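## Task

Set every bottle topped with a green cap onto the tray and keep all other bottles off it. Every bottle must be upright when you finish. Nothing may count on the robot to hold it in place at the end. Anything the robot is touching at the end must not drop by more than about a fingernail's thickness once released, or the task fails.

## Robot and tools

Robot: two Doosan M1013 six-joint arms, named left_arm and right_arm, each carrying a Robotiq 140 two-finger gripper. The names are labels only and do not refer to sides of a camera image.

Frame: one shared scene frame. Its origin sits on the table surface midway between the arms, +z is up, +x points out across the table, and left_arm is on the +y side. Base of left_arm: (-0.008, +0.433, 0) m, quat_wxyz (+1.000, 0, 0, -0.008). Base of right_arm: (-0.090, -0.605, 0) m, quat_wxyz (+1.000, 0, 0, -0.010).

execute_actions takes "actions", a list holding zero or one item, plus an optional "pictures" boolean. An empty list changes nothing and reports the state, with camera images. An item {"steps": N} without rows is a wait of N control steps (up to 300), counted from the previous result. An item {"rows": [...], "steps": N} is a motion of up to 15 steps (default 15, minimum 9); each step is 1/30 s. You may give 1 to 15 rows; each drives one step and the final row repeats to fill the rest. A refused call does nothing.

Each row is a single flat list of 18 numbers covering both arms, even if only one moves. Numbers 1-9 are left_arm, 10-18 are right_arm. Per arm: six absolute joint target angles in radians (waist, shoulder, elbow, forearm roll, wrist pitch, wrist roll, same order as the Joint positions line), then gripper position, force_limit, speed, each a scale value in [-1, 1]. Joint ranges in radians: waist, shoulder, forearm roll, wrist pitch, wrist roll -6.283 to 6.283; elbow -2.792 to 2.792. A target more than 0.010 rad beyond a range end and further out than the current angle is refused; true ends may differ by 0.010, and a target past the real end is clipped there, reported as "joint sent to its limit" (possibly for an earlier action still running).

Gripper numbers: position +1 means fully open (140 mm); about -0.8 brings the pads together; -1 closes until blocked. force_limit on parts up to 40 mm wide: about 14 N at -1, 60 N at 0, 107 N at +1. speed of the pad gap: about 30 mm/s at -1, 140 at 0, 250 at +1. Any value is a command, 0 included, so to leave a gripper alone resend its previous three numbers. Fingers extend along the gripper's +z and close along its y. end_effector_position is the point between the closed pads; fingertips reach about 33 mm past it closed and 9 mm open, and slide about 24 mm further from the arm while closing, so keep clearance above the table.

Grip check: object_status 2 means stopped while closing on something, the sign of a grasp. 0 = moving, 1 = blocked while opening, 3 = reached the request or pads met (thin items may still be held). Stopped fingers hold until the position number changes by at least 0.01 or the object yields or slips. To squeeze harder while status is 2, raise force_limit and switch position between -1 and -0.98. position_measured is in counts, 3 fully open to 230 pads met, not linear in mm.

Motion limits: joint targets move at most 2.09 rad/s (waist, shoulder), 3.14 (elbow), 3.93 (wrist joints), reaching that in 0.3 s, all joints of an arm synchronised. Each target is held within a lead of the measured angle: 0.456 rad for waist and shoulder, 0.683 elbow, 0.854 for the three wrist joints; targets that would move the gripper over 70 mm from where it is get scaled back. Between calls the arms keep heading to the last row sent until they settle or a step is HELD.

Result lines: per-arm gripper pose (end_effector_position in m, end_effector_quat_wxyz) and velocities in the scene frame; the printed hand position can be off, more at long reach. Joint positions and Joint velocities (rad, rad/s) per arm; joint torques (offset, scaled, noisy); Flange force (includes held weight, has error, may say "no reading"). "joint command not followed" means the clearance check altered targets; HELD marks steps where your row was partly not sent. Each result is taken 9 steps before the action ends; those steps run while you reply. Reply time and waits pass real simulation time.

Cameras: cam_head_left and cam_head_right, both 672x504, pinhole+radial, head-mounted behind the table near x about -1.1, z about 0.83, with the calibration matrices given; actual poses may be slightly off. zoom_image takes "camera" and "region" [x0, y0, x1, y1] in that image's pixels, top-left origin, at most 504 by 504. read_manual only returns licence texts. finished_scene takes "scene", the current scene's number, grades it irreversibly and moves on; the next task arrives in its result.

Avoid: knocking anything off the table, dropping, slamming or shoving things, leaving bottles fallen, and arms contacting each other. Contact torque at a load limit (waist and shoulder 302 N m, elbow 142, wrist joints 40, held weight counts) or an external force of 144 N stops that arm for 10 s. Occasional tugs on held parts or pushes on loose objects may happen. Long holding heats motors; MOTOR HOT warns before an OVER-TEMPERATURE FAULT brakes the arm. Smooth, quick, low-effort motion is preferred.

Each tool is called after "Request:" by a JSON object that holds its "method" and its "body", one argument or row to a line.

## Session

Request:
{"method": "execute_actions", "body": {
  "actions": []
}}

Scene clock: 0.00 s of 6400.00 s.
left_arm: end_effector_position=(+0.1072, +0.7125, +0.1677) position_measured=3 object_status=3 end_effector_quat_wxyz=(-0.286, +0.939, +0.148, -0.118) end_effector_velocity=(+0.000, +0.000, +0.000) end_effector_angular_velocity=(+0.001, +0.000, -0.001) | right_arm: end_effector_position=(+0.5345, -0.8241, +0.2066) position_measured=3 object_status=3 end_effector_quat_wxyz=(+0.561, -0.576, +0.309, -0.508) end_effector_velocity=(-0.000, -0.000, +0.000) end_effector_angular_velocity=(-0.000, -0.000, -0.001)
Joint positions: left_arm=[ 0.353 -0.39   2.505  0.651  1.252  1.312] | right_arm=[-0.865  0.504  2.358  1.941  1.618  0.021]
Joint velocities: left_arm=[-0.001 -0.    -0.     0.001  0.001  0.   ] | right_arm=[-0.001 -0.    -0.     0.     0.    -0.   ]
Joint torques (N m, as the joint torque sensors report them, + toward a larger angle): no reading
Flange force (N, the push that the arm receives, along the gripper's own x y z axes): no reading

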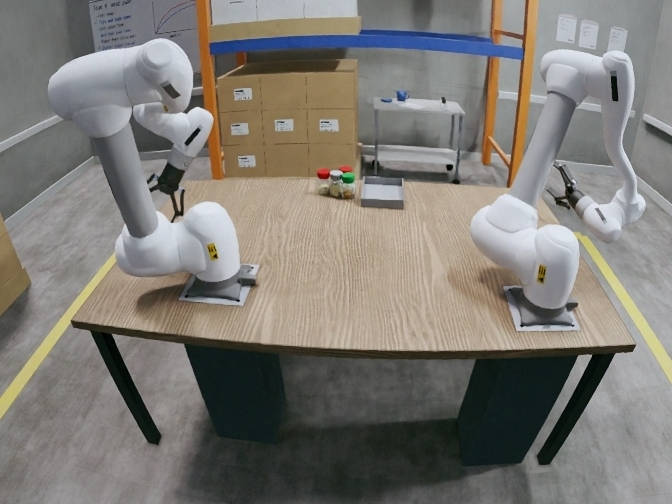

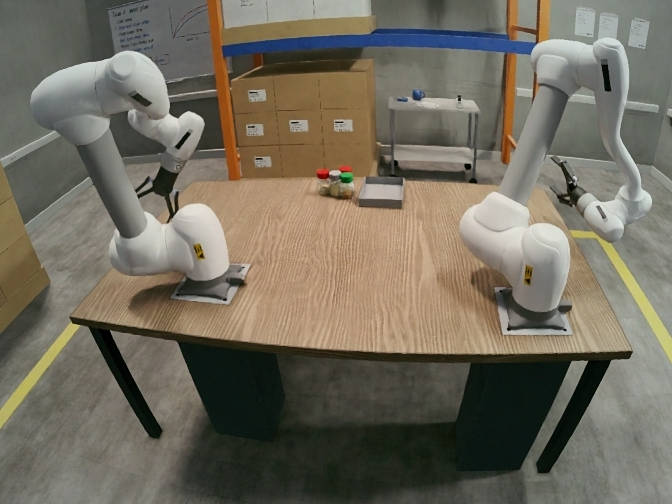

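Request:
{"method": "zoom_image", "body": {
  "camera": "cam_head_left",
  "region": [305,155,425,215]
}}

Request:
{"method": "zoom_image", "body": {
  "camera": "cam_head_right",
  "region": [305,155,425,215]
}}

Region (305, 155, 425, 215) of cam_head_left's 672x504 image, scaled by 4.200, with more detail than that image has.

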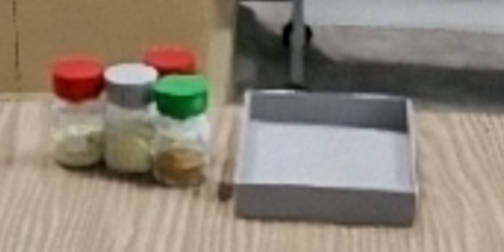

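Region (305, 155, 425, 215) of cam_head_right's 672x504 image, scaled by 4.200, with more detail than that image has.

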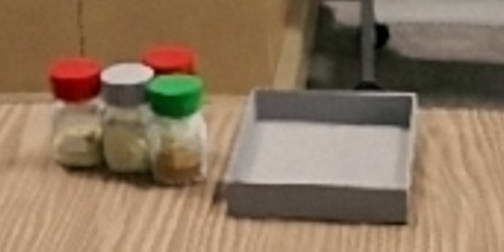

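Request:
{"method": "execute_actions", "body": {
  "actions": [
    {"rows":[[0.1,0,1.8,0,1.34,0.11,0.4,0,0,-0.865,0.504,2.358,1.941,1.618,0.021,1,0,0]],"steps":15}
  ]
}}

Request:
{"method": "execute_actions", "body": {
  "actions": [
    {"steps":12}
  ]
}}

Request:
{"method": "execute_actions", "body": {
  "actions": [
    {"rows":[[-0.571,0.37,1.6,0,1.1716,0.11,0.4,0,0,-0.865,0.504,2.358,1.941,1.618,0.021,1,0,0]],"steps":15}
  ]
}}

Request:
{"method": "execute_actions", "body": {
  "actions": [
    {"steps":40}
  ]
}}

Request:
{"method": "execute_actions", "body": {
  "actions": [
    {"rows":[[-0.571,0.402,1.644,0,1.0956,0.11,0.4,0,0,-0.865,0.504,2.358,1.941,1.618,0.021,1,0,0]],"steps":15}
  ]
}}

Request:
{"method": "execute_actions", "body": {
  "actions": [
    {"steps":10}
  ],
  "pictures": true
}}

Request:
{"method": "zoom_image", "body": {
  "camera": "cam_head_left",
  "region": [305,140,385,205]
}}

Request:
{"method": "zoom_image", "body": {
  "camera": "cam_head_right",
  "region": [305,140,385,205]
}}

Scene clock: 1.40 s of 6400.00 s.
left_arm: end_effector_position=(+0.1685, +0.6983, +0.1865) position_measured=36 object_status=0 end_effector_quat_wxyz=(-0.256, +0.937, +0.221, -0.082) end_effector_velocity=(+0.420, -0.114, +0.128) end_effector_angular_velocity=(-0.211, -0.790, +0.886) | right_arm: end_effector_position=(+0.5344, -0.8240, +0.2066) position_measured=3 object_status=3 end_effector_quat_wxyz=(+0.561, -0.576, +0.310, -0.508) end_effector_velocity=(-0.001, +0.000, -0.000) end_effector_angular_velocity=(+0.002, +0.001, -0.001)
Joint positions: left_arm=[ 0.316 -0.332  2.402  0.555  1.265  1.184] | right_arm=[-0.865  0.504  2.358  1.941  1.618  0.021]
Joint velocities: left_arm=[-0.252  0.388 -0.696 -0.65   0.09  -0.919] | right_arm=[-0.001 -0.001  0.003  0.     0.     0.   ]
Joint torques (N m, as the joint torque sensors report them, + toward a larger angle): left_arm=[ -0.43  -8.4  -31.27   3.72   1.65  -0.39] | right_arm=[  0.84 -62.19 -15.66   0.15   2.24   0.19]
Flange force (N, the push that the arm receives, along the gripper's own x y z axes): left_arm=[-1.2 -13.8 7.1] | right_arm=[1.2 -8.2 -1.3]
Steps of this call (steps 1 to 36: nothing new was sent; steps 37 to 42: the first 6 steps of this action). Readings (joint positions | what the end effector reports):
37: left_arm=[0.353 -0.390 2.505 0.651 1.252 1.312] | right_arm=[-0.865 0.504 2.358 1.941 1.618 0.021] | left_arm position_measured=3 object_status=0 | right_arm position_measured=3 object_status=3
38: left_arm=[0.351 -0.387 2.500 0.646 1.252 1.305] | right_arm=[-0.865 0.504 2.358 1.941 1.618 0.021] | left_arm position_measured=6 object_status=0 | right_arm position_measured=3 object_status=3
40: left_arm=[0.335 -0.362 2.456 0.604 1.258 1.251] | right_arm=[-0.865 0.504 2.358 1.941 1.618 0.021] | left_arm position_measured=21 object_status=0 | right_arm position_measured=3 object_status=3
42: the state above

Scene clock: 1.80 s of 6400.00 s.
left_arm: end_effector_position=(+0.3295, +0.6392, +0.2374) position_measured=78 object_status=3 end_effector_quat_wxyz=(-0.157, +0.884, +0.441, -0.006) end_effector_velocity=(+0.378, -0.178, +0.125) end_effector_angular_velocity=(-0.291, -0.616, +1.106) | right_arm: end_effector_position=(+0.5343, -0.8241, +0.2064) position_measured=3 object_status=3 end_effector_quat_wxyz=(+0.561, -0.576, +0.310, -0.508) end_effector_velocity=(-0.000, -0.001, -0.000) end_effector_angular_velocity=(-0.000, -0.000, -0.001)
Joint positions: left_arm=[ 0.222 -0.188  2.14   0.313  1.298  0.749] | right_arm=[-0.865  0.504  2.358  1.941  1.618  0.021]
Joint velocities: left_arm=[-0.22   0.339 -0.614 -0.564  0.077 -1.15 ] | right_arm=[-0.002  0.     0.    -0.001  0.    -0.   ]
Joint torques (N m, as the joint torque sensors report them, + toward a larger angle): left_arm=[ -1.01 -16.25 -38.54   4.78   0.07   0.07] | right_arm=[ -2.45 -60.07 -14.77   0.23   2.44   0.02]
Flange force (N, the push that the arm receives, along the gripper's own x y z axes): left_arm=[-3.1 -4.9 -1.2] | right_arm=[0.4 -12.7 6.1]
Kept back: nothing.
Steps of this call (steps 1 to 9: the last 9 steps of your previous action; steps 10 to 12: the robot went on to your last target). Readings (joint positions | what the end effector reports):
1: left_arm=[0.307 -0.320 2.379 0.534 1.268 1.152] | right_arm=[-0.865 0.504 2.358 1.941 1.618 0.021] | left_arm position_measured=44 object_status=0 | right_arm position_measured=3 object_status=3
2: left_arm=[0.299 -0.307 2.356 0.512 1.271 1.120] | right_arm=[-0.865 0.504 2.358 1.941 1.618 0.021] | left_arm position_measured=51 object_status=0 | right_arm position_measured=3 object_status=3
4: left_arm=[0.283 -0.282 2.310 0.470 1.276 1.052] | right_arm=[-0.865 0.504 2.358 1.941 1.618 0.021] | left_arm position_measured=66 object_status=0 | right_arm position_measured=3 object_status=3
8: left_arm=[0.252 -0.234 2.224 0.390 1.287 0.906] | right_arm=[-0.865 0.504 2.358 1.941 1.618 0.021] | left_arm position_measured=78 object_status=0 | right_arm position_measured=3 object_status=3
12: the state above

Scene clock: 2.00 s of 6400.00 s.
left_arm: end_effector_position=(+0.4130, +0.5980, +0.2489) position_measured=78 object_status=3 end_effector_quat_wxyz=(-0.119, +0.867, +0.483, +0.014) end_effector_velocity=(+0.402, -0.236, +0.012) end_effector_angular_velocity=(-0.190, -0.270, +0.136) | right_arm: end_effector_position=(+0.5343, -0.8241, +0.2064) position_measured=3 object_status=3 end_effector_quat_wxyz=(+0.561, -0.576, +0.310, -0.508) end_effector_velocity=(-0.000, -0.001, +0.000) end_effector_angular_velocity=(+0.001, -0.000, -0.001)
Joint positions: left_arm=[ 0.142 -0.102  2.034  0.242  1.283  0.603] | right_arm=[-0.865  0.504  2.358  1.941  1.618  0.021]
Joint velocities: left_arm=[-0.456  0.458 -0.468 -0.265 -0.114 -0.54 ] | right_arm=[-0.002 -0.     0.    -0.     0.     0.001]
Joint torques (N m, as the joint torque sensors report them, + toward a larger angle): left_arm=[  1.76 -26.33 -36.53   4.75   0.73   0.15] | right_arm=[ -0.93 -62.02 -14.58   0.46   2.46   0.08]
Flange force (N, the push that the arm receives, along the gripper's own x y z axes): left_arm=[-4.6 3.7 -1.1] | right_arm=[2.1 -9.0 2.6]
Steps of this call (steps 1 to 6: the first 6 steps of this action). Readings (joint positions | what the end effector reports):
1: left_arm=[0.214 -0.176 2.119 0.294 1.300 0.710] | right_arm=[-0.865 0.504 2.358 1.941 1.618 0.021] | left_arm position_measured=78 object_status=3 | right_arm position_measured=3 object_status=3
2: left_arm=[0.205 -0.163 2.099 0.278 1.301 0.676] | right_arm=[-0.865 0.504 2.358 1.941 1.618 0.021] | left_arm position_measured=78 object_status=3 | right_arm position_measured=3 object_status=3
4: left_arm=[0.173 -0.133 2.066 0.260 1.292 0.640] | right_arm=[-0.865 0.504 2.358 1.941 1.618 0.021] | left_arm position_measured=78 object_status=3 | right_arm position_measured=3 object_status=3
6: the state above

Scene clock: 3.33 s of 6400.00 s.
left_arm: end_effector_position=(+0.6286, +0.0678, +0.1833) position_measured=78 object_status=3 end_effector_quat_wxyz=(-0.002, +0.905, +0.426, +0.002) end_effector_velocity=(-0.044, -0.311, -0.054) end_effector_angular_velocity=(-0.090, +0.027, -0.110) | right_arm: end_effector_position=(+0.5342, -0.8241, +0.2064) position_measured=3 object_status=3 end_effector_quat_wxyz=(+0.561, -0.576, +0.310, -0.508) end_effector_velocity=(-0.000, -0.001, +0.000) end_effector_angular_velocity=(-0.000, -0.000, -0.001)
Joint positions: left_arm=[-0.553  0.36   1.609  0.005  1.174  0.12 ] | right_arm=[-0.865  0.504  2.358  1.941  1.618  0.021]
Joint velocities: left_arm=[-0.348  0.197 -0.176 -0.098 -0.045 -0.201] | right_arm=[-0.001 -0.     0.    -0.     0.    -0.   ]
Joint torques (N m, as the joint torque sensors report them, + toward a larger angle): left_arm=[ 14.9  -87.04 -36.61   5.1    0.49  -0.18] | right_arm=[ -2.34 -61.17 -15.48   0.3    2.45  -0.06]
Flange force (N, the push that the arm receives, along the gripper's own x y z axes): left_arm=[3.0 -1.7 -2.4] | right_arm=[-0.8 -11.0 5.9]
Kept back: nothing.
Steps of this call (steps 1 to 9: the last 9 steps of your previous action; steps 10 to 40: the robot went on to your last target). Readings (joint positions | what the end effector reports):
1: left_arm=[0.127 -0.086 2.018 0.233 1.279 0.586] | right_arm=[-0.865 0.504 2.358 1.941 1.618 0.021] | left_arm position_measured=78 object_status=3 | right_arm position_measured=3 object_status=3
2: left_arm=[0.111 -0.070 2.003 0.225 1.275 0.568] | right_arm=[-0.865 0.504 2.358 1.941 1.618 0.021] | left_arm position_measured=78 object_status=3 | right_arm position_measured=3 object_status=3
4: left_arm=[0.079 -0.038 1.974 0.209 1.268 0.535] | right_arm=[-0.865 0.504 2.358 1.941 1.618 0.021] | left_arm position_measured=78 object_status=3 | right_arm position_measured=3 object_status=3
8: left_arm=[0.012 0.021 1.919 0.178 1.254 0.473] | right_arm=[-0.865 0.504 2.358 1.941 1.618 0.021] | left_arm position_measured=78 object_status=3 | right_arm position_measured=3 object_status=3
40: the state above

Scene clock: 3.53 s of 6400.00 s.
left_arm: end_effector_position=(+0.6265, +0.0521, +0.1376) position_measured=78 object_status=3 end_effector_quat_wxyz=(-0.000, +0.906, +0.423, -0.000) end_effector_velocity=(+0.005, -0.009, -0.076) end_effector_angular_velocity=(-0.010, -0.015, -0.003) | right_arm: end_effector_position=(+0.5342, -0.8241, +0.2064) position_measured=3 object_status=3 end_effector_quat_wxyz=(+0.561, -0.576, +0.310, -0.508) end_effector_velocity=(+0.000, +0.002, -0.000) end_effector_angular_velocity=(+0.001, +0.001, +0.004)
Joint positions: left_arm=[-0.571  0.4    1.641 -0.     1.101  0.11 ] | right_arm=[-0.865  0.504  2.358  1.941  1.618  0.021]
Joint velocities: left_arm=[-0.007  0.059  0.064  0.    -0.141 -0.004] | right_arm=[ 0.002 -0.     0.    -0.002 -0.     0.001]
Joint torques (N m, as the joint torque sensors report them, + toward a larger angle): left_arm=[   2.68 -107.96  -51.06    6.12   -0.11   -0.33] | right_arm=[ -3.27 -63.05 -14.01   0.21   2.23  -0.01]
Flange force (N, the push that the arm receives, along the gripper's own x y z axes): left_arm=[1.3 -0.3 -5.3] | right_arm=[0.7 -5.6 8.6]
Steps of this call (steps 1 to 6: the first 6 steps of this action). Readings (joint positions | what the end effector reports):
1: left_arm=[-0.563 0.366 1.604 0.002 1.173 0.115] | right_arm=[-0.865 0.504 2.358 1.941 1.618 0.021] | left_arm position_measured=78 object_status=3 | right_arm position_measured=3 object_status=3
2: left_arm=[-0.567 0.372 1.604 0.001 1.166 0.112] | right_arm=[-0.865 0.504 2.358 1.941 1.618 0.021] | left_arm position_measured=78 object_status=3 | right_arm position_measured=3 object_status=3
4: left_arm=[-0.570 0.390 1.627 0.000 1.125 0.111] | right_arm=[-0.865 0.504 2.358 1.941 1.618 0.021] | left_arm position_measured=78 object_status=3 | right_arm position_measured=3 object_status=3
6: the state above

Scene clock: 3.87 s of 6400.00 s.
left_arm: end_effector_position=(+0.6266, +0.0517, +0.1348) position_measured=78 object_status=3 end_effector_quat_wxyz=(+0.000, +0.906, +0.423, +0.000) end_effector_velocity=(+0.001, +0.001, -0.001) end_effector_angular_velocity=(+0.001, -0.001, +0.000) | right_arm: end_effector_position=(+0.5342, -0.8241, +0.2064) position_measured=3 object_status=3 end_effector_quat_wxyz=(+0.561, -0.576, +0.310, -0.508) end_effector_velocity=(+0.000, +0.000, -0.000) end_effector_angular_velocity=(-0.000, -0.000, +0.000)
Joint positions: left_arm=[-0.571  0.402  1.644 -0.     1.096  0.11 ] | right_arm=[-0.865  0.504  2.358  1.941  1.618  0.021]
Joint velocities: left_arm=[ 0.001  0.001 -0.     0.002 -0.001 -0.   ] | right_arm=[ 0.     0.001 -0.     0.     0.    -0.001]
Joint torques (N m, as the joint torque sensors report them, + toward a larger angle): left_arm=[  0.18 -73.11 -36.52   4.34   0.16   0.06] | right_arm=[ -4.85 -61.91 -15.12   0.34   2.28   0.12]
Flange force (N, the push that the arm receives, along the gripper's own x y z axes): left_arm=[-0.8 -5.2 -3.5] | right_arm=[-2.3 -7.8 10.4]
Kept back: nothing.
Steps of this call (steps 1 to 9: the last 9 steps of your previous action; step 10: the robot went on to your last target). Readings (joint positions | what the end effector reports):
1: left_arm=[-0.571 0.401 1.642 -0.000 1.098 0.110] | right_arm=[-0.865 0.504 2.358 1.941 1.618 0.021] | left_arm position_measured=78 object_status=3 | right_arm position_measured=3 object_status=3
2: left_arm=[-0.571 0.401 1.643 -0.000 1.097 0.110] | right_arm=[-0.865 0.504 2.358 1.941 1.618 0.021] | left_arm position_measured=78 object_status=3 | right_arm position_measured=3 object_status=3
4: left_arm=[-0.571 0.402 1.644 -0.000 1.096 0.110] | right_arm=[-0.865 0.504 2.358 1.941 1.618 0.021] | left_arm position_measured=78 object_status=3 | right_arm position_measured=3 object_status=3
8: left_arm=[-0.571 0.402 1.644 -0.000 1.096 0.110] | right_arm=[-0.865 0.504 2.358 1.941 1.618 0.021] | left_arm position_measured=78 object_status=3 | right_arm position_measured=3 object_status=3
10: the state above

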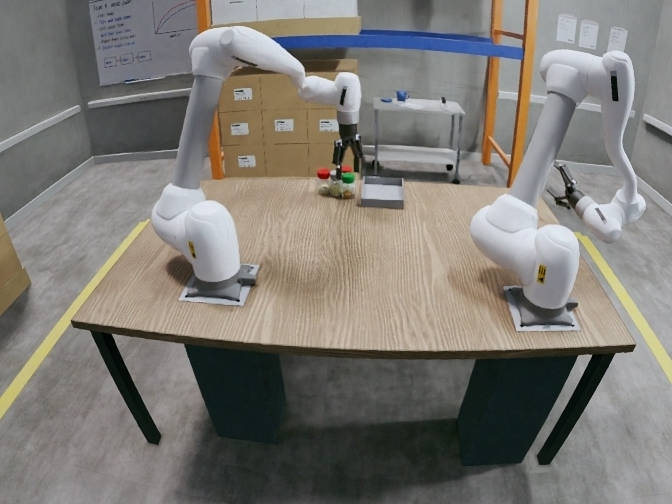

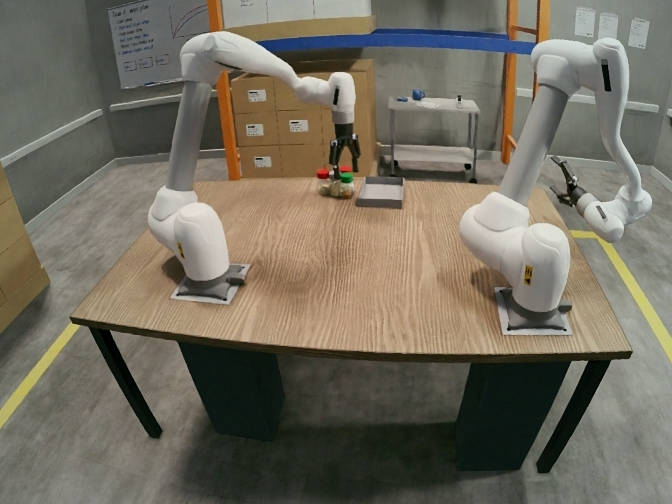

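Region (305, 140, 385, 205) of cam_head_left's 672x504 image, scaled by 6.300, with more detail than that image has; it fills the top 410 rows of this view, and the rest is white.

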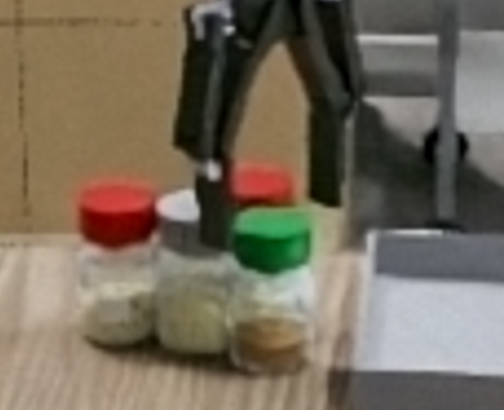

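Region (305, 140, 385, 205) of cam_head_right's 672x504 image, scaled by 6.300, with more detail than that image has; it fills the top 410 rows of this view, and the rest is white.

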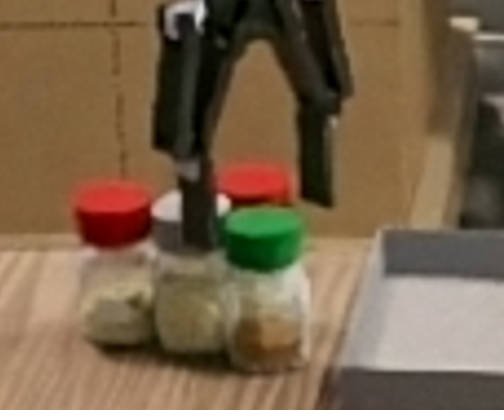

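Request:
{"method": "execute_actions", "body": {
  "actions": [
    {"rows":[[-0.566,0.4105,1.6315,0,1.0996,0.11,0.3,0,0,-0.865,0.504,2.358,1.941,1.618,0.021,1,0,0],[-0.566,0.4105,1.6315,0,1.0996,0.11,0.3,0,0,-0.865,0.504,2.358,1.941,1.618,0.021,1,0,0],[-0.566,0.4105,1.6315,0,1.0996,0.11,0.3,0,0,-0.865,0.504,2.358,1.941,1.618,0.021,1,0,0],[-0.566,0.4105,1.6315,0,1.0996,0.11,0.3,0,0,-0.865,0.504,2.358,1.941,1.618,0.021,1,0,0],[-0.566,0.4145,1.636,0,1.0911,0.11,0.3,0,0,-0.865,0.504,2.358,1.941,1.618,0.021,1,0,0]],"steps":10}
  ]
}}

Request:
{"method": "execute_actions", "body": {
  "actions": [
    {"rows":[[-0.566,0.4165,1.6383,0,1.0868,0.11,0.3,0,0,-0.865,0.504,2.358,1.941,1.618,0.021,1,0,0]],"steps":15}
  ]
}}

Request:
{"method": "execute_actions", "body": {
  "actions": [
    {"rows":[[-0.566,0.4185,1.6406,0,1.0825,0.11,0.3,0,0,-0.865,0.504,2.358,1.941,1.618,0.021,1,0,0]],"steps":15}
  ],
  "pictures": true
}}

Request:
{"method": "zoom_image", "body": {
  "camera": "cam_head_left",
  "region": [305,140,385,205]
}}

Scene clock: 4.77 s of 6400.00 s.
left_arm: end_effector_position=(+0.6266, +0.0517, +0.1347) position_measured=78 object_status=0 end_effector_quat_wxyz=(-0.000, +0.906, +0.423, -0.000) end_effector_velocity=(+0.000, +0.000, -0.010) end_effector_angular_velocity=(+0.008, +0.010, -0.000) | right_arm: end_effector_position=(+0.5342, -0.8241, +0.2064) position_measured=3 object_status=3 end_effector_quat_wxyz=(+0.561, -0.576, +0.310, -0.508) end_effector_velocity=(+0.000, +0.001, -0.000) end_effector_angular_velocity=(+0.001, +0.000, +0.002)
Joint positions: left_arm=[-0.571  0.402  1.644  0.     1.096  0.11 ] | right_arm=[-0.865  0.504  2.358  1.941  1.618  0.021]
Joint velocities: left_arm=[ 0.     0.014 -0.     0.001 -0.    -0.   ] | right_arm=[ 0.001  0.     0.    -0.001  0.001  0.   ]
Joint torques (N m, as the joint torque sensors report them, + toward a larger angle): left_arm=[ -1.11 -72.82 -35.81   4.24   0.19  -0.02] | right_arm=[ -2.   -62.72 -14.14   0.1    2.31  -0.42]
Flange force (N, the push that the arm receives, along the gripper's own x y z axes): left_arm=[1.0 -3.7 -3.4] | right_arm=[2.3 -7.1 6.1]
Steps of this call (steps 1 to 15: the robot went on to your last target; steps 16 to 26: nothing new was sent; step 27: the first step of this action). Readings (joint positions | what the end effector reports):
27: the state above

Scene clock: 5.27 s of 6400.00 s.
left_arm: end_effector_position=(+0.6335, +0.0516, +0.1270) position_measured=91 object_status=3 end_effector_quat_wxyz=(-0.000, +0.905, +0.425, +0.000) end_effector_velocity=(+0.001, -0.000, -0.003) end_effector_angular_velocity=(-0.000, -0.001, +0.000) | right_arm: end_effector_position=(+0.5342, -0.8241, +0.2064) position_measured=3 object_status=3 end_effector_quat_wxyz=(+0.561, -0.576, +0.310, -0.508) end_effector_velocity=(+0.000, +0.001, -0.000) end_effector_angular_velocity=(-0.001, +0.000, +0.001)
Joint positions: left_arm=[-0.566  0.416  1.638  0.     1.087  0.11 ] | right_arm=[-0.865  0.504  2.358  1.941  1.618  0.021]
Joint velocities: left_arm=[-0.     0.002  0.002  0.    -0.005 -0.   ] | right_arm=[ 0.001 -0.     0.    -0.    -0.    -0.001]
Joint torques (N m, as the joint torque sensors report them, + toward a larger angle): left_arm=[ -1.06 -78.04 -35.7    4.57   0.14  -0.04] | right_arm=[ -3.38 -60.04 -14.09   0.33   2.18  -0.04]
Flange force (N, the push that the arm receives, along the gripper's own x y z axes): left_arm=[1.6 1.1 -2.1] | right_arm=[0.5 -13.3 8.8]
Steps of this call (steps 1 to 9: the last 9 steps of your previous action; steps 10 to 15: the first 6 steps of this action). Readings (joint positions | what the end effector reports):
10: left_arm=[-0.566 0.414 1.636 0.000 1.091 0.110] | right_arm=[-0.865 0.504 2.358 1.941 1.618 0.021] | left_arm position_measured=91 object_status=3 | right_arm position_measured=3 object_status=3
11: left_arm=[-0.566 0.415 1.637 0.000 1.090 0.110] | right_arm=[-0.865 0.504 2.358 1.941 1.618 0.021] | left_arm position_measured=91 object_status=3 | right_arm position_measured=3 object_status=3
13: left_arm=[-0.566 0.416 1.638 0.000 1.088 0.110] | right_arm=[-0.865 0.504 2.358 1.941 1.618 0.021] | left_arm position_measured=91 object_status=3 | right_arm position_measured=3 object_status=3
15: the state above

Scene clock: 5.77 s of 6400.00 s.
left_arm: end_effector_position=(+0.6335, +0.0516, +0.1244) position_measured=91 object_status=3 end_effector_quat_wxyz=(-0.000, +0.905, +0.426, -0.000) end_effector_velocity=(-0.001, +0.000, -0.004) end_effector_angular_velocity=(+0.001, +0.002, +0.000) | right_arm: end_effector_position=(+0.5342, -0.8241, +0.2064) position_measured=3 object_status=3 end_effector_quat_wxyz=(+0.561, -0.576, +0.310, -0.508) end_effector_velocity=(+0.000, +0.001, +0.000) end_effector_angular_velocity=(+0.000, -0.000, +0.001)
Joint positions: left_arm=[-0.566  0.418  1.64  -0.     1.083  0.11 ] | right_arm=[-0.865  0.504  2.358  1.941  1.618  0.021]
Joint velocities: left_arm=[-0.     0.002  0.004 -0.    -0.004 -0.   ] | right_arm=[ 0.001  0.    -0.     0.     0.001 -0.   ]
Joint torques (N m, as the joint torque sensors report them, + toward a larger angle): left_arm=[  0.43 -76.12 -37.53   4.03   0.64  -0.24] | right_arm=[ -0.98 -63.67 -14.62   0.43   2.2   -0.2 ]
Flange force (N, the push that the arm receives, along the gripper's own x y z axes): left_arm=[-1.0 -6.2 -1.0] | right_arm=[2.0 -4.7 3.3]
Steps of this call (steps 1 to 9: the last 9 steps of your previous action; steps 10 to 15: the first 6 steps of this action). Readings (joint positions | what the end effector reports):
10: left_arm=[-0.566 0.417 1.638 0.000 1.087 0.110] | right_arm=[-0.865 0.504 2.358 1.941 1.618 0.021] | left_arm position_measured=91 object_status=3 | right_arm position_measured=3 object_status=3
11: left_arm=[-0.566 0.417 1.639 0.000 1.085 0.110] | right_arm=[-0.865 0.504 2.358 1.941 1.618 0.021] | left_arm position_measured=91 object_status=3 | right_arm position_measured=3 object_status=3
13: left_arm=[-0.566 0.418 1.640 -0.000 1.083 0.110] | right_arm=[-0.865 0.504 2.358 1.941 1.618 0.021] | left_arm position_measured=91 object_status=3 | right_arm position_measured=3 object_status=3
15: the state above

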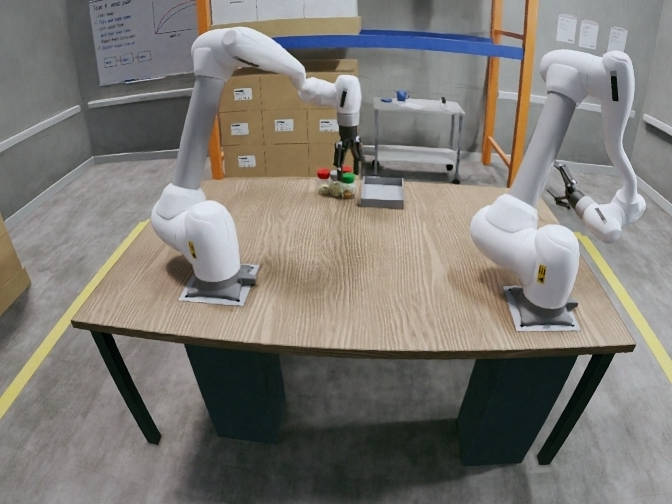

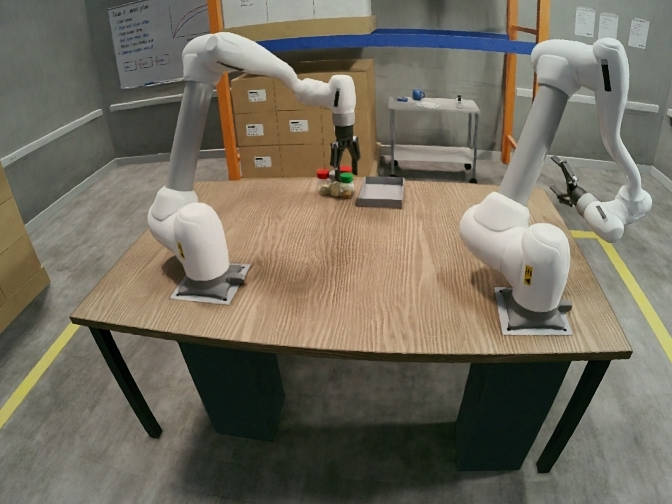

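Region (305, 140, 385, 205) of cam_head_left's 672x504 image, scaled by 6.300, with more detail than that image has; it fills the top 410 rows of this view, and the rest is white.

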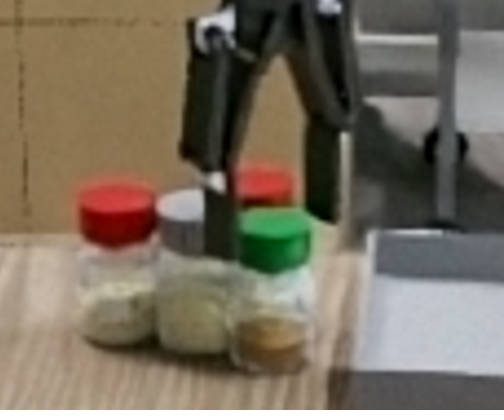

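Request:
{"method": "execute_actions", "body": {
  "actions": [
    {"rows":[[-0.566,0.4205,1.6429,0,1.0782,0.11,0.3,0,0,-0.865,0.504,2.358,1.941,1.618,0.021,1,0,0]],"steps":15}
  ]
}}

Request:
{"method": "execute_actions", "body": {
  "actions": [
    {"rows":[[-0.566,0.4225,1.6452,0,1.0739,0.11,0.3,0,0,-0.865,0.504,2.358,1.941,1.618,0.021,1,0,0]],"steps":15}
  ]
}}

Request:
{"method": "execute_actions", "body": {
  "actions": [
    {"rows":[[-0.566,0.4245,1.6475,0,1.0696,0.11,0.3,0,0,-0.865,0.504,2.358,1.941,1.618,0.021,1,0,0]],"steps":15}
  ]
}}

Scene clock: 6.27 s of 6400.00 s.
left_arm: end_effector_position=(+0.6335, +0.0516, +0.1217) position_measured=91 object_status=3 end_effector_quat_wxyz=(-0.000, +0.905, +0.426, -0.000) end_effector_velocity=(+0.000, -0.000, -0.003) end_effector_angular_velocity=(-0.001, -0.001, -0.000) | right_arm: end_effector_position=(+0.5342, -0.8241, +0.2064) position_measured=3 object_status=3 end_effector_quat_wxyz=(+0.561, -0.576, +0.310, -0.508) end_effector_velocity=(-0.000, -0.000, +0.000) end_effector_angular_velocity=(-0.000, -0.000, -0.000)
Joint positions: left_arm=[-0.566  0.42   1.643 -0.     1.078  0.11 ] | right_arm=[-0.865  0.504  2.358  1.941  1.618  0.021]
Joint velocities: left_arm=[-0.     0.002  0.003  0.    -0.006  0.   ] | right_arm=[-0.001 -0.001  0.     0.     0.     0.   ]
Joint torques (N m, as the joint torque sensors report them, + toward a larger angle): left_arm=[  1.27 -77.2  -37.1    4.52   0.3   -0.37] | right_arm=[ -3.53 -61.24 -15.42   0.32   2.46  -0.22]
Flange force (N, the push that the arm receives, along the gripper's own x y z axes): left_arm=[-1.8 -3.8 -1.2] | right_arm=[-1.2 -11.1 8.1]
Steps of this call (steps 1 to 9: the last 9 steps of your previous action; steps 10 to 15: the first 6 steps of this action). Readings (joint positions | what the end effector reports):
10: left_arm=[-0.566 0.419 1.641 -0.000 1.082 0.110] | right_arm=[-0.865 0.504 2.358 1.941 1.618 0.021] | left_arm position_measured=91 object_status=3 | right_arm position_measured=3 object_status=3
11: left_arm=[-0.566 0.419 1.641 -0.000 1.081 0.110] | right_arm=[-0.865 0.504 2.358 1.941 1.618 0.021] | left_arm position_measured=91 object_status=3 | right_arm position_measured=3 object_status=3
13: left_arm=[-0.566 0.420 1.642 -0.000 1.079 0.110] | right_arm=[-0.865 0.504 2.358 1.941 1.618 0.021] | left_arm position_measured=91 object_status=3 | right_arm position_measured=3 object_status=3
15: the state above

Scene clock: 6.77 s of 6400.00 s.
left_arm: end_effector_position=(+0.6335, +0.0516, +0.1191) position_measured=91 object_status=3 end_effector_quat_wxyz=(-0.000, +0.905, +0.426, -0.000) end_effector_velocity=(-0.000, +0.000, -0.003) end_effector_angular_velocity=(-0.000, -0.000, +0.000) | right_arm: end_effector_position=(+0.5342, -0.8241, +0.2064) position_measured=3 object_status=3 end_effector_quat_wxyz=(+0.561, -0.576, +0.310, -0.508) end_effector_velocity=(-0.000, +0.000, -0.000) end_effector_angular_velocity=(-0.000, +0.000, +0.000)
Joint positions: left_arm=[-0.566  0.422  1.645 -0.     1.074  0.11 ] | right_arm=[-0.865  0.504  2.358  1.941  1.618  0.021]
Joint velocities: left_arm=[ 0.     0.002  0.003  0.    -0.005 -0.   ] | right_arm=[-0.     0.    -0.    -0.001  0.    -0.   ]
Joint torques (N m, as the joint torque sensors report them, + toward a larger angle): left_arm=[ -0.14 -78.11 -36.39   4.53   0.23  -0.07] | right_arm=[ -2.09 -61.57 -14.73   0.15   2.23   0.05]
Flange force (N, the push that the arm receives, along the gripper's own x y z axes): left_arm=[0.0 -1.4 -1.2] | right_arm=[0.4 -9.6 5.9]
Steps of this call (steps 1 to 9: the last 9 steps of your previous action; steps 10 to 15: the first 6 steps of this action). Readings (joint positions | what the end effector reports):
10: left_arm=[-0.566 0.421 1.643 -0.000 1.078 0.110] | right_arm=[-0.865 0.504 2.358 1.941 1.618 0.021] | left_arm position_measured=91 object_status=3 | right_arm position_measured=3 object_status=3
11: left_arm=[-0.566 0.421 1.644 -0.000 1.077 0.110] | right_arm=[-0.865 0.504 2.358 1.941 1.618 0.021] | left_arm position_measured=91 object_status=3 | right_arm position_measured=3 object_status=3
13: left_arm=[-0.566 0.422 1.645 -0.000 1.075 0.110] | right_arm=[-0.865 0.504 2.358 1.941 1.618 0.021] | left_arm position_measured=91 object_status=3 | right_arm position_measured=3 object_status=3
15: the state above

Scene clock: 7.27 s of 6400.00 s.
left_arm: end_effector_position=(+0.6335, +0.0516, +0.1165) position_measured=91 object_status=3 end_effector_quat_wxyz=(-0.000, +0.905, +0.426, -0.000) end_effector_velocity=(+0.000, -0.000, -0.002) end_effector_angular_velocity=(-0.000, -0.000, -0.000) | right_arm: end_effector_position=(+0.5342, -0.8241, +0.2064) position_measured=3 object_status=3 end_effector_quat_wxyz=(+0.561, -0.576, +0.310, -0.508) end_effector_velocity=(+0.001, +0.001, -0.001) end_effector_angular_velocity=(-0.000, +0.000, +0.002)
Joint positions: left_arm=[-0.566  0.424  1.647 -0.     1.07   0.11 ] | right_arm=[-0.865  0.504  2.358  1.941  1.618  0.021]
Joint velocities: left_arm=[ 0.     0.002  0.002 -0.    -0.004  0.   ] | right_arm=[ 0.002  0.001 -0.     0.    -0.    -0.001]
Joint torques (N m, as the joint torque sensors report them, + toward a larger angle): left_arm=[  0.25 -78.39 -36.08   4.19  -0.08  -0.18] | right_arm=[ -2.33 -61.96 -14.12   0.23   2.36  -0.05]
Flange force (N, the push that the arm receives, along the gripper's own x y z axes): left_arm=[0.0 -0.3 -2.0] | right_arm=[1.4 -8.0 6.7]
Steps of this call (steps 1 to 9: the last 9 steps of your previous action; steps 10 to 15: the first 6 steps of this action). Readings (joint positions | what the end effector reports):
10: left_arm=[-0.566 0.423 1.645 -0.000 1.074 0.110] | right_arm=[-0.865 0.504 2.358 1.941 1.618 0.021] | left_arm position_measured=91 object_status=3 | right_arm position_measured=3 object_status=3
11: left_arm=[-0.566 0.423 1.646 -0.000 1.072 0.110] | right_arm=[-0.865 0.504 2.358 1.941 1.618 0.021] | left_arm position_measured=91 object_status=3 | right_arm position_measured=3 object_status=3
13: left_arm=[-0.566 0.424 1.647 -0.000 1.070 0.110] | right_arm=[-0.865 0.504 2.358 1.941 1.618 0.021] | left_arm position_measured=91 object_status=3 | right_arm position_measured=3 object_status=3
15: the state above

Request:
{"method": "execute_actions", "body": {
  "actions": [
    {"rows":[[-0.566,0.4308,1.6548,0,1.056,0.11,0.3,0,0,-0.865,0.504,2.358,1.941,1.618,0.021,1,0,0]],"steps":9}
  ]
}}

Request:
{"method": "execute_actions", "body": {
  "actions": [
    {"rows":[[-0.566,0.4308,1.6548,0,1.056,0.11,-1,0,-0.5,-0.865,0.504,2.358,1.941,1.618,0.021,1,0,0]],"steps":15}
  ]
}}

Request:
{"method": "execute_actions", "body": {
  "actions": [
    {"steps":16}
  ]
}}

Request:
{"method": "execute_actions", "body": {
  "actions": [
    {"rows":[[-0.566,0.4065,1.6265,0,1.1086,0.11,-1,0,-0.5,-0.865,0.504,2.358,1.941,1.618,0.021,1,0,0],[-0.566,0.4065,1.6265,0,1.1086,0.11,-1,0,-0.5,-0.865,0.504,2.358,1.941,1.618,0.021,1,0,0],[-0.566,0.4065,1.6265,0,1.1086,0.11,-1,0,-0.5,-0.865,0.504,2.358,1.941,1.618,0.021,1,0,0],[-0.566,0.346,1.519,0,1.2766,0.11,-1,0,-0.5,-0.865,0.504,2.358,1.941,1.618,0.021,1,0,0]],"steps":13}
  ]
}}

Request:
{"method": "execute_actions", "body": {
  "actions": [
    {"rows":[[-0.7,0.4646,1.3487,0,1.3283,0.11,-1,0,-0.5,-0.865,0.504,2.358,1.941,1.618,0.021,1,0,0]],"steps":15}
  ]
}}

Request:
{"method": "execute_actions", "body": {
  "actions": [
    {"rows":[[-0.7,0.5264,1.4706,0,1.1446,0.11,-1,0,-0.5,-0.865,0.504,2.358,1.941,1.618,0.021,1,0,0]],"steps":15}
  ]
}}

Request:
{"method": "execute_actions", "body": {
  "actions": [
    {"rows":[[-0.7,0.532,1.4775,0,1.1321,0.11,-1,0,-0.5,-0.865,0.504,2.358,1.941,1.618,0.021,1,0,0]],"steps":15}
  ],
  "pictures": true
}}

Request:
{"method": "execute_actions", "body": {
  "actions": [
    {"rows":[[-0.7,0.534,1.4801,0,1.1275,0.11,-1,0,-0.5,-0.865,0.504,2.358,1.941,1.618,0.021,1,0,0]],"steps":15}
  ]
}}

Scene clock: 8.30 s of 6400.00 s.
left_arm: end_effector_position=(+0.6335, +0.0516, +0.1164) position_measured=91 object_status=3 end_effector_quat_wxyz=(-0.000, +0.905, +0.426, -0.000) end_effector_velocity=(+0.000, -0.000, +0.001) end_effector_angular_velocity=(-0.001, -0.000, +0.001) | right_arm: end_effector_position=(+0.5342, -0.8241, +0.2064) position_measured=3 object_status=3 end_effector_quat_wxyz=(+0.561, -0.576, +0.310, -0.508) end_effector_velocity=(+0.000, +0.001, +0.000) end_effector_angular_velocity=(-0.001, -0.001, +0.001)
Joint positions: left_arm=[-0.566  0.424  1.648 -0.     1.07   0.11 ] | right_arm=[-0.865  0.504  2.358  1.941  1.618  0.021]
Joint velocities: left_arm=[ 0.    -0.    -0.001 -0.001  0.    -0.   ] | right_arm=[ 0.001 -0.001 -0.     0.    -0.    -0.   ]
Joint torques (N m, as the joint torque sensors report them, + toward a larger angle): left_arm=[ -0.91 -77.18 -36.2    4.35  -0.01  -0.12] | right_arm=[ -0.34 -62.29 -13.86   0.39   2.23  -0.12]
Flange force (N, the push that the arm receives, along the gripper's own x y z axes): left_arm=[1.0 -2.2 -1.9] | right_arm=[3.6 -8.1 2.5]
Kept back: the last 9 steps of this action.
Steps of this call (steps 1 to 9: the last 9 steps of your previous action; steps 10 to 15: the robot went on to your last target; steps 16 to 31: nothing new was sent). Readings (joint positions | what the end effector reports):
1: left_arm=[-0.566 0.424 1.647 -0.000 1.070 0.110] | right_arm=[-0.865 0.504 2.358 1.941 1.618 0.021] | left_arm position_measured=91 object_status=3 | right_arm position_measured=3 object_status=3
2: left_arm=[-0.566 0.424 1.647 -0.000 1.070 0.110] | right_arm=[-0.865 0.504 2.358 1.941 1.618 0.021] | left_arm position_measured=91 object_status=3 | right_arm position_measured=3 object_status=3
4: left_arm=[-0.566 0.424 1.647 -0.000 1.070 0.110] | right_arm=[-0.865 0.504 2.358 1.941 1.618 0.021] | left_arm position_measured=91 object_status=3 | right_arm position_measured=3 object_status=3
8: left_arm=[-0.566 0.424 1.647 -0.000 1.070 0.110] | right_arm=[-0.865 0.504 2.358 1.941 1.618 0.021] | left_arm position_measured=91 object_status=3 | right_arm position_measured=3 object_status=3
31: the state above

Scene clock: 8.80 s of 6400.00 s.
left_arm: end_effector_position=(+0.6334, +0.0517, +0.1081) position_measured=111 object_status=0 end_effector_quat_wxyz=(+0.000, +0.905, +0.426, -0.000) end_effector_velocity=(+0.000, -0.000, +0.000) end_effector_angular_velocity=(-0.000, -0.001, +0.000) | right_arm: end_effector_position=(+0.5342, -0.8241, +0.2064) position_measured=3 object_status=3 end_effector_quat_wxyz=(+0.561, -0.576, +0.310, -0.508) end_effector_velocity=(-0.000, -0.001, +0.001) end_effector_angular_velocity=(-0.001, -0.002, -0.001)
Joint positions: left_arm=[-0.566  0.431  1.655 -0.     1.056  0.11 ] | right_arm=[-0.865  0.504  2.358  1.941  1.618  0.021]
Joint velocities: left_arm=[ 0.     0.    -0.001  0.     0.     0.   ] | right_arm=[-0.001 -0.002 -0.     0.001  0.     0.   ]
Joint torques (N m, as the joint torque sensors report them, + toward a larger angle): left_arm=[  0.88 -77.14 -36.05   4.36   0.14  -0.06] | right_arm=[ -2.36 -61.29 -14.     0.13   2.25   0.01]
Flange force (N, the push that the arm receives, along the gripper's own x y z axes): left_arm=[-1.5 -2.8 -2.0] | right_arm=[1.4 -10.6 7.3]
Steps of this call (steps 1 to 9: the last 9 steps of your previous action; steps 10 to 15: the first 6 steps of this action). Readings (joint positions | what the end effector reports):
10: left_arm=[-0.566 0.431 1.655 -0.000 1.056 0.110] | right_arm=[-0.865 0.504 2.358 1.941 1.618 0.021] | left_arm position_measured=91 object_status=0 | right_arm position_measured=3 object_status=3
11: left_arm=[-0.566 0.431 1.655 -0.000 1.056 0.110] | right_arm=[-0.865 0.504 2.358 1.941 1.618 0.021] | left_arm position_measured=93 object_status=0 | right_arm position_measured=3 object_status=3
13: left_arm=[-0.566 0.431 1.655 -0.000 1.056 0.110] | right_arm=[-0.865 0.504 2.358 1.941 1.618 0.021] | left_arm position_measured=102 object_status=0 | right_arm position_measured=3 object_status=3
15: the state above

Scene clock: 9.33 s of 6400.00 s.
left_arm: end_effector_position=(+0.6334, +0.0517, +0.1081) position_measured=153 object_status=2 end_effector_quat_wxyz=(+0.000, +0.905, +0.426, +0.000) end_effector_velocity=(-0.000, -0.000, +0.000) end_effector_angular_velocity=(-0.001, -0.000, -0.000) | right_arm: end_effector_position=(+0.5342, -0.8241, +0.2064) position_measured=3 object_status=3 end_effector_quat_wxyz=(+0.561, -0.576, +0.310, -0.508) end_effector_velocity=(-0.000, -0.001, +0.000) end_effector_angular_velocity=(-0.001, +0.000, -0.002)
Joint positions: left_arm=[-0.566  0.431  1.655 -0.     1.056  0.11 ] | right_arm=[-0.865  0.504  2.358  1.941  1.618  0.021]
Joint velocities: left_arm=[-0.    -0.     0.    -0.001 -0.001  0.001] | right_arm=[-0.002 -0.001  0.     0.    -0.    -0.   ]
Joint torques (N m, as the joint torque sensors report them, + toward a larger angle): left_arm=[  0.5  -62.64 -26.81   4.4    0.57  -0.31] | right_arm=[ -2.82 -62.55 -14.11   0.14   2.37   0.27]
Flange force (N, the push that the arm receives, along the gripper's own x y z axes): left_arm=[-0.9 -3.8 -20.6] | right_arm=[0.7 -6.9 7.4]
Kept back: nothing.
Steps of this call (steps 1 to 9: the last 9 steps of your previous action; steps 10 to 15: the robot went on to your last target; step 16: nothing new was sent). Readings (joint positions | what the end effector reports):
1: left_arm=[-0.566 0.431 1.655 -0.000 1.056 0.110] | right_arm=[-0.865 0.504 2.358 1.941 1.618 0.021] | left_arm position_measured=116 object_status=0 | right_arm position_measured=3 object_status=3
2: left_arm=[-0.566 0.431 1.655 -0.000 1.056 0.110] | right_arm=[-0.865 0.504 2.358 1.941 1.618 0.021] | left_arm position_measured=120 object_status=0 | right_arm position_measured=3 object_status=3
4: left_arm=[-0.566 0.431 1.655 -0.000 1.056 0.110] | right_arm=[-0.865 0.504 2.358 1.941 1.618 0.021] | left_arm position_measured=129 object_status=0 | right_arm position_measured=3 object_status=3
8: left_arm=[-0.566 0.431 1.655 -0.000 1.056 0.110] | right_arm=[-0.865 0.504 2.358 1.941 1.618 0.021] | left_arm position_measured=148 object_status=0 | right_arm position_measured=3 object_status=3
16: the state above
All arms were judged still, so your last target was given up. Only a new action makes them travel on or press farther. Fingers that are still opening or closing keep moving.

Scene clock: 9.47 s of 6400.00 s.
left_arm: end_effector_position=(+0.6339, +0.0515, +0.1310) position_measured=153 object_status=2 end_effector_quat_wxyz=(+0.000, +0.905, +0.425, +0.000) end_effector_velocity=(+0.012, -0.006, +0.264) end_effector_angular_velocity=(-0.026, -0.045, -0.001) | right_arm: end_effector_position=(+0.5342, -0.8241, +0.2064) position_measured=3 object_status=3 end_effector_quat_wxyz=(+0.561, -0.576, +0.310, -0.508) end_effector_velocity=(+0.000, +0.000, +0.001) end_effector_angular_velocity=(+0.001, -0.001, +0.000)
Joint positions: left_arm=[-0.566  0.414  1.634  0.     1.093  0.11 ] | right_arm=[-0.865  0.504  2.358  1.941  1.618  0.021]
Joint velocities: left_arm=[ 0.001 -0.2   -0.23   0.003  0.379 -0.   ] | right_arm=[ 0.001 -0.001 -0.     0.001  0.     0.002]
Joint torques (N m, as the joint torque sensors report them, + toward a larger angle): left_arm=[ -6.04 -37.26 -20.1    2.23   0.52  -0.28] | right_arm=[ -3.45 -62.67 -15.66   0.21   1.98  -0.51]
Flange force (N, the push that the arm receives, along the gripper's own x y z axes): left_arm=[3.2 -12.2 -7.1] | right_arm=[-1.4 -8.3 8.0]
Steps of this call (steps 1 to 4: the first 4 steps of this action). Readings (joint positions | what the end effector reports):
1: left_arm=[-0.566 0.431 1.655 -0.000 1.056 0.110] | right_arm=[-0.865 0.504 2.358 1.941 1.618 0.021] | left_arm position_measured=153 object_status=2 | right_arm position_measured=3 object_status=3
2: left_arm=[-0.566 0.428 1.652 -0.000 1.062 0.110] | right_arm=[-0.865 0.504 2.358 1.941 1.618 0.021] | left_arm position_measured=153 object_status=2 | right_arm position_measured=3 object_status=3
4: the state above

Scene clock: 9.97 s of 6400.00 s.
left_arm: end_effector_position=(+0.6368, -0.0133, +0.2412) position_measured=153 object_status=2 end_effector_quat_wxyz=(-0.000, +0.919, +0.395, -0.000) end_effector_velocity=(-0.001, -0.462, -0.004) end_effector_angular_velocity=(+0.002, +0.001, -0.471) | right_arm: end_effector_position=(+0.5342, -0.8241, +0.2064) position_measured=3 object_status=3 end_effector_quat_wxyz=(+0.561, -0.576, +0.310, -0.508) end_effector_velocity=(+0.000, +0.000, -0.000) end_effector_angular_velocity=(+0.001, +0.000, +0.001)
Joint positions: left_arm=[-0.633  0.406  1.434  0.     1.302  0.11 ] | right_arm=[-0.865  0.504  2.358  1.941  1.618  0.021]
Joint velocities: left_arm=[-0.471  0.414 -0.596  0.001  0.183 -0.001] | right_arm=[ 0.001  0.001 -0.     0.001  0.     0.001]
Joint torques (N m, as the joint torque sensors report them, + toward a larger angle): left_arm=[ 10.67 -95.73 -41.79   5.46   0.59  -0.14] | right_arm=[ -2.46 -61.01 -14.95   0.52   2.08   0.06]
Flange force (N, the push that the arm receives, along the gripper's own x y z axes): left_arm=[-0.4 -3.8 -0.4] | right_arm=[-0.3 -10.1 5.7]
Steps of this call (steps 1 to 9: the last 9 steps of your previous action; steps 10 to 15: the first 6 steps of this action). Readings (joint positions | what the end effector reports):
10: left_arm=[-0.566 0.347 1.520 0.000 1.275 0.110] | right_arm=[-0.865 0.504 2.358 1.941 1.618 0.021] | left_arm position_measured=153 object_status=2 | right_arm position_measured=3 object_status=3
11: left_arm=[-0.569 0.349 1.515 0.000 1.277 0.110] | right_arm=[-0.865 0.504 2.358 1.941 1.618 0.021] | left_arm position_measured=153 object_status=2 | right_arm position_measured=3 object_status=3
13: left_arm=[-0.597 0.374 1.478 0.000 1.289 0.110] | right_arm=[-0.865 0.504 2.358 1.941 1.618 0.021] | left_arm position_measured=153 object_status=2 | right_arm position_measured=3 object_status=3
15: the state above

Scene clock: 10.47 s of 6400.00 s.
left_arm: end_effector_position=(+0.6349, -0.0812, +0.1691) position_measured=153 object_status=2 end_effector_quat_wxyz=(-0.000, +0.931, +0.364, -0.000) end_effector_velocity=(+0.004, -0.003, -0.441) end_effector_angular_velocity=(-0.024, -0.029, +0.001) | right_arm: end_effector_position=(+0.5342, -0.8241, +0.2064) position_measured=3 object_status=3 end_effector_quat_wxyz=(+0.561, -0.576, +0.310, -0.508) end_effector_velocity=(+0.000, +0.000, -0.000) end_effector_angular_velocity=(+0.002, +0.001, +0.000)
Joint positions: left_arm=[-0.7    0.502  1.423 -0.     1.217  0.11 ] | right_arm=[-0.865  0.504  2.358  1.941  1.618  0.021]
Joint velocities: left_arm=[ 0.001  0.239  0.467  0.001 -0.743 -0.   ] | right_arm=[0.    0.001 0.    0.    0.    0.001]
Joint torques (N m, as the joint torque sensors report them, + toward a larger angle): left_arm=[   1.62 -104.34  -44.4     5.      0.01   -0.28] | right_arm=[ -2.07 -62.2  -14.85  -0.14   2.28   0.36]
Flange force (N, the push that the arm receives, along the gripper's own x y z axes): left_arm=[0.8 2.5 -2.0] | right_arm=[-0.5 -7.1 6.2]
Steps of this call (steps 1 to 9: the last 9 steps of your previous action; steps 10 to 15: the first 6 steps of this action). Readings (joint positions | what the end effector reports):
10: left_arm=[-0.700 0.464 1.349 -0.000 1.328 0.110] | right_arm=[-0.865 0.504 2.358 1.941 1.618 0.021] | left_arm position_measured=153 object_status=2 | right_arm position_measured=3 object_status=3
11: left_arm=[-0.700 0.466 1.352 0.000 1.322 0.110] | right_arm=[-0.865 0.504 2.358 1.941 1.618 0.021] | left_arm position_measured=153 object_status=2 | right_arm position_measured=3 object_status=3
13: left_arm=[-0.700 0.483 1.387 0.000 1.270 0.110] | right_arm=[-0.865 0.504 2.358 1.941 1.618 0.021] | left_arm position_measured=153 object_status=2 | right_arm position_measured=3 object_status=3
15: the state above

Scene clock: 10.97 s of 6400.00 s.
left_arm: end_effector_position=(+0.6335, -0.0799, +0.1174) position_measured=153 object_status=2 end_effector_quat_wxyz=(-0.000, +0.931, +0.364, +0.000) end_effector_velocity=(+0.000, -0.001, -0.008) end_effector_angular_velocity=(+0.000, -0.002, -0.001) | right_arm: end_effector_position=(+0.5342, -0.8241, +0.2064) position_measured=3 object_status=3 end_effector_quat_wxyz=(+0.561, -0.576, +0.310, -0.508) end_effector_velocity=(+0.000, +0.000, +0.000) end_effector_angular_velocity=(+0.001, +0.000, -0.001)
Joint positions: left_arm=[-0.7    0.532  1.477  0.     1.133  0.11 ] | right_arm=[-0.865  0.504  2.358  1.941  1.618  0.021]
Joint velocities: left_arm=[-0.001  0.006  0.007  0.002 -0.014 -0.001] | right_arm=[ 0.    -0.001  0.     0.001 -0.     0.001]
Joint torques (N m, as the joint torque sensors report them, + toward a larger angle): left_arm=[ -0.27 -92.97 -38.84   4.71   0.67  -0.17] | right_arm=[ -1.78 -62.12 -14.82   0.35   2.17  -0.39]
Flange force (N, the push that the arm receives, along the gripper's own x y z axes): left_arm=[0.6 0.1 2.9] | right_arm=[1.3 -9.3 4.9]
Steps of this call (steps 1 to 9: the last 9 steps of your previous action; steps 10 to 15: the first 6 steps of this action). Readings (joint positions | what the end effector reports):
10: left_arm=[-0.700 0.526 1.471 0.000 1.145 0.110] | right_arm=[-0.865 0.504 2.358 1.941 1.618 0.021] | left_arm position_measured=153 object_status=2 | right_arm position_measured=3 object_status=3
11: left_arm=[-0.700 0.528 1.472 0.000 1.141 0.110] | right_arm=[-0.865 0.504 2.358 1.941 1.618 0.021] | left_arm position_measured=153 object_status=2 | right_arm position_measured=3 object_status=3
13: left_arm=[-0.700 0.531 1.476 0.000 1.135 0.110] | right_arm=[-0.865 0.504 2.358 1.941 1.618 0.021] | left_arm position_measured=153 object_status=2 | right_arm position_measured=3 object_status=3
15: the state above

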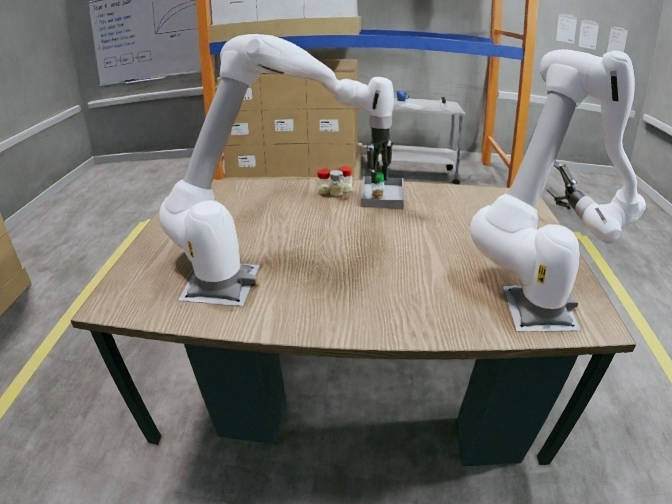

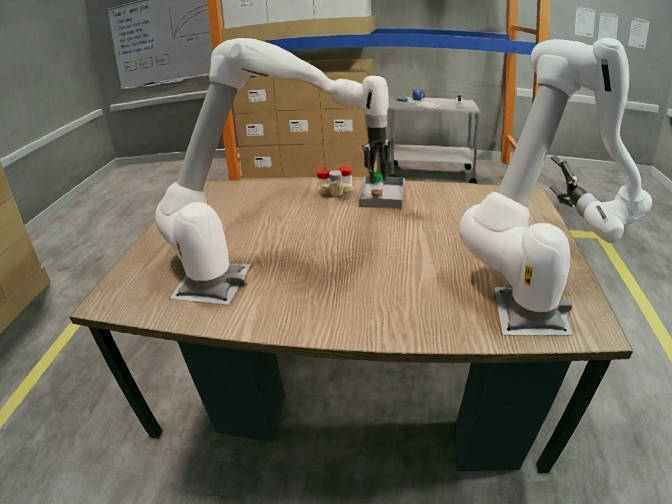

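Scene clock: 11.47 s of 6400.00 s.
left_arm: end_effector_position=(+0.6334, -0.0799, +0.1141) position_measured=153 object_status=2 end_effector_quat_wxyz=(-0.000, +0.931, +0.364, -0.000) end_effector_velocity=(-0.000, -0.000, -0.003) end_effector_angular_velocity=(-0.001, +0.001, +0.000) | right_arm: end_effector_position=(+0.5342, -0.8241, +0.2064) position_measured=3 object_status=3 end_effector_quat_wxyz=(+0.561, -0.576, +0.310, -0.508) end_effector_velocity=(-0.000, -0.000, -0.001) end_effector_angular_velocity=(-0.001, +0.000, -0.000)
Joint positions: left_arm=[-0.7    0.534  1.48  -0.     1.128  0.11 ] | right_arm=[-0.865  0.504  2.358  1.941  1.618  0.021]
Joint velocities: left_arm=[-0.     0.002  0.003 -0.001 -0.005 -0.   ] | right_arm=[-0.001  0.001  0.    -0.001  0.    -0.001]
Joint torques (N m, as the joint torque sensors report them, + toward a larger angle): left_arm=[ -0.59 -89.77 -38.14   4.71   0.01  -0.13] | right_arm=[ -3.01 -64.5  -14.65   0.14   2.1   -0.16]
Flange force (N, the push that the arm receives, along the gripper's own x y z axes): left_arm=[0.7 -2.4 -0.5] | right_arm=[0.2 -2.5 7.3]
Steps of this call (steps 1 to 9: the last 9 steps of your previous action; steps 10 to 15: the first 6 steps of this action). Readings (joint positions | what the end effector reports):
10: left_arm=[-0.700 0.532 1.478 0.000 1.132 0.110] | right_arm=[-0.865 0.504 2.358 1.941 1.618 0.021] | left_arm position_measured=153 object_status=2 | right_arm position_measured=3 object_status=3
11: left_arm=[-0.700 0.533 1.478 0.000 1.131 0.110] | right_arm=[-0.865 0.504 2.358 1.941 1.618 0.021] | left_arm position_measured=153 object_status=2 | right_arm position_measured=3 object_status=3
13: left_arm=[-0.700 0.534 1.480 -0.000 1.128 0.110] | right_arm=[-0.865 0.504 2.358 1.941 1.618 0.021] | left_arm position_measured=153 object_status=2 | right_arm position_measured=3 object_status=3
15: the state above


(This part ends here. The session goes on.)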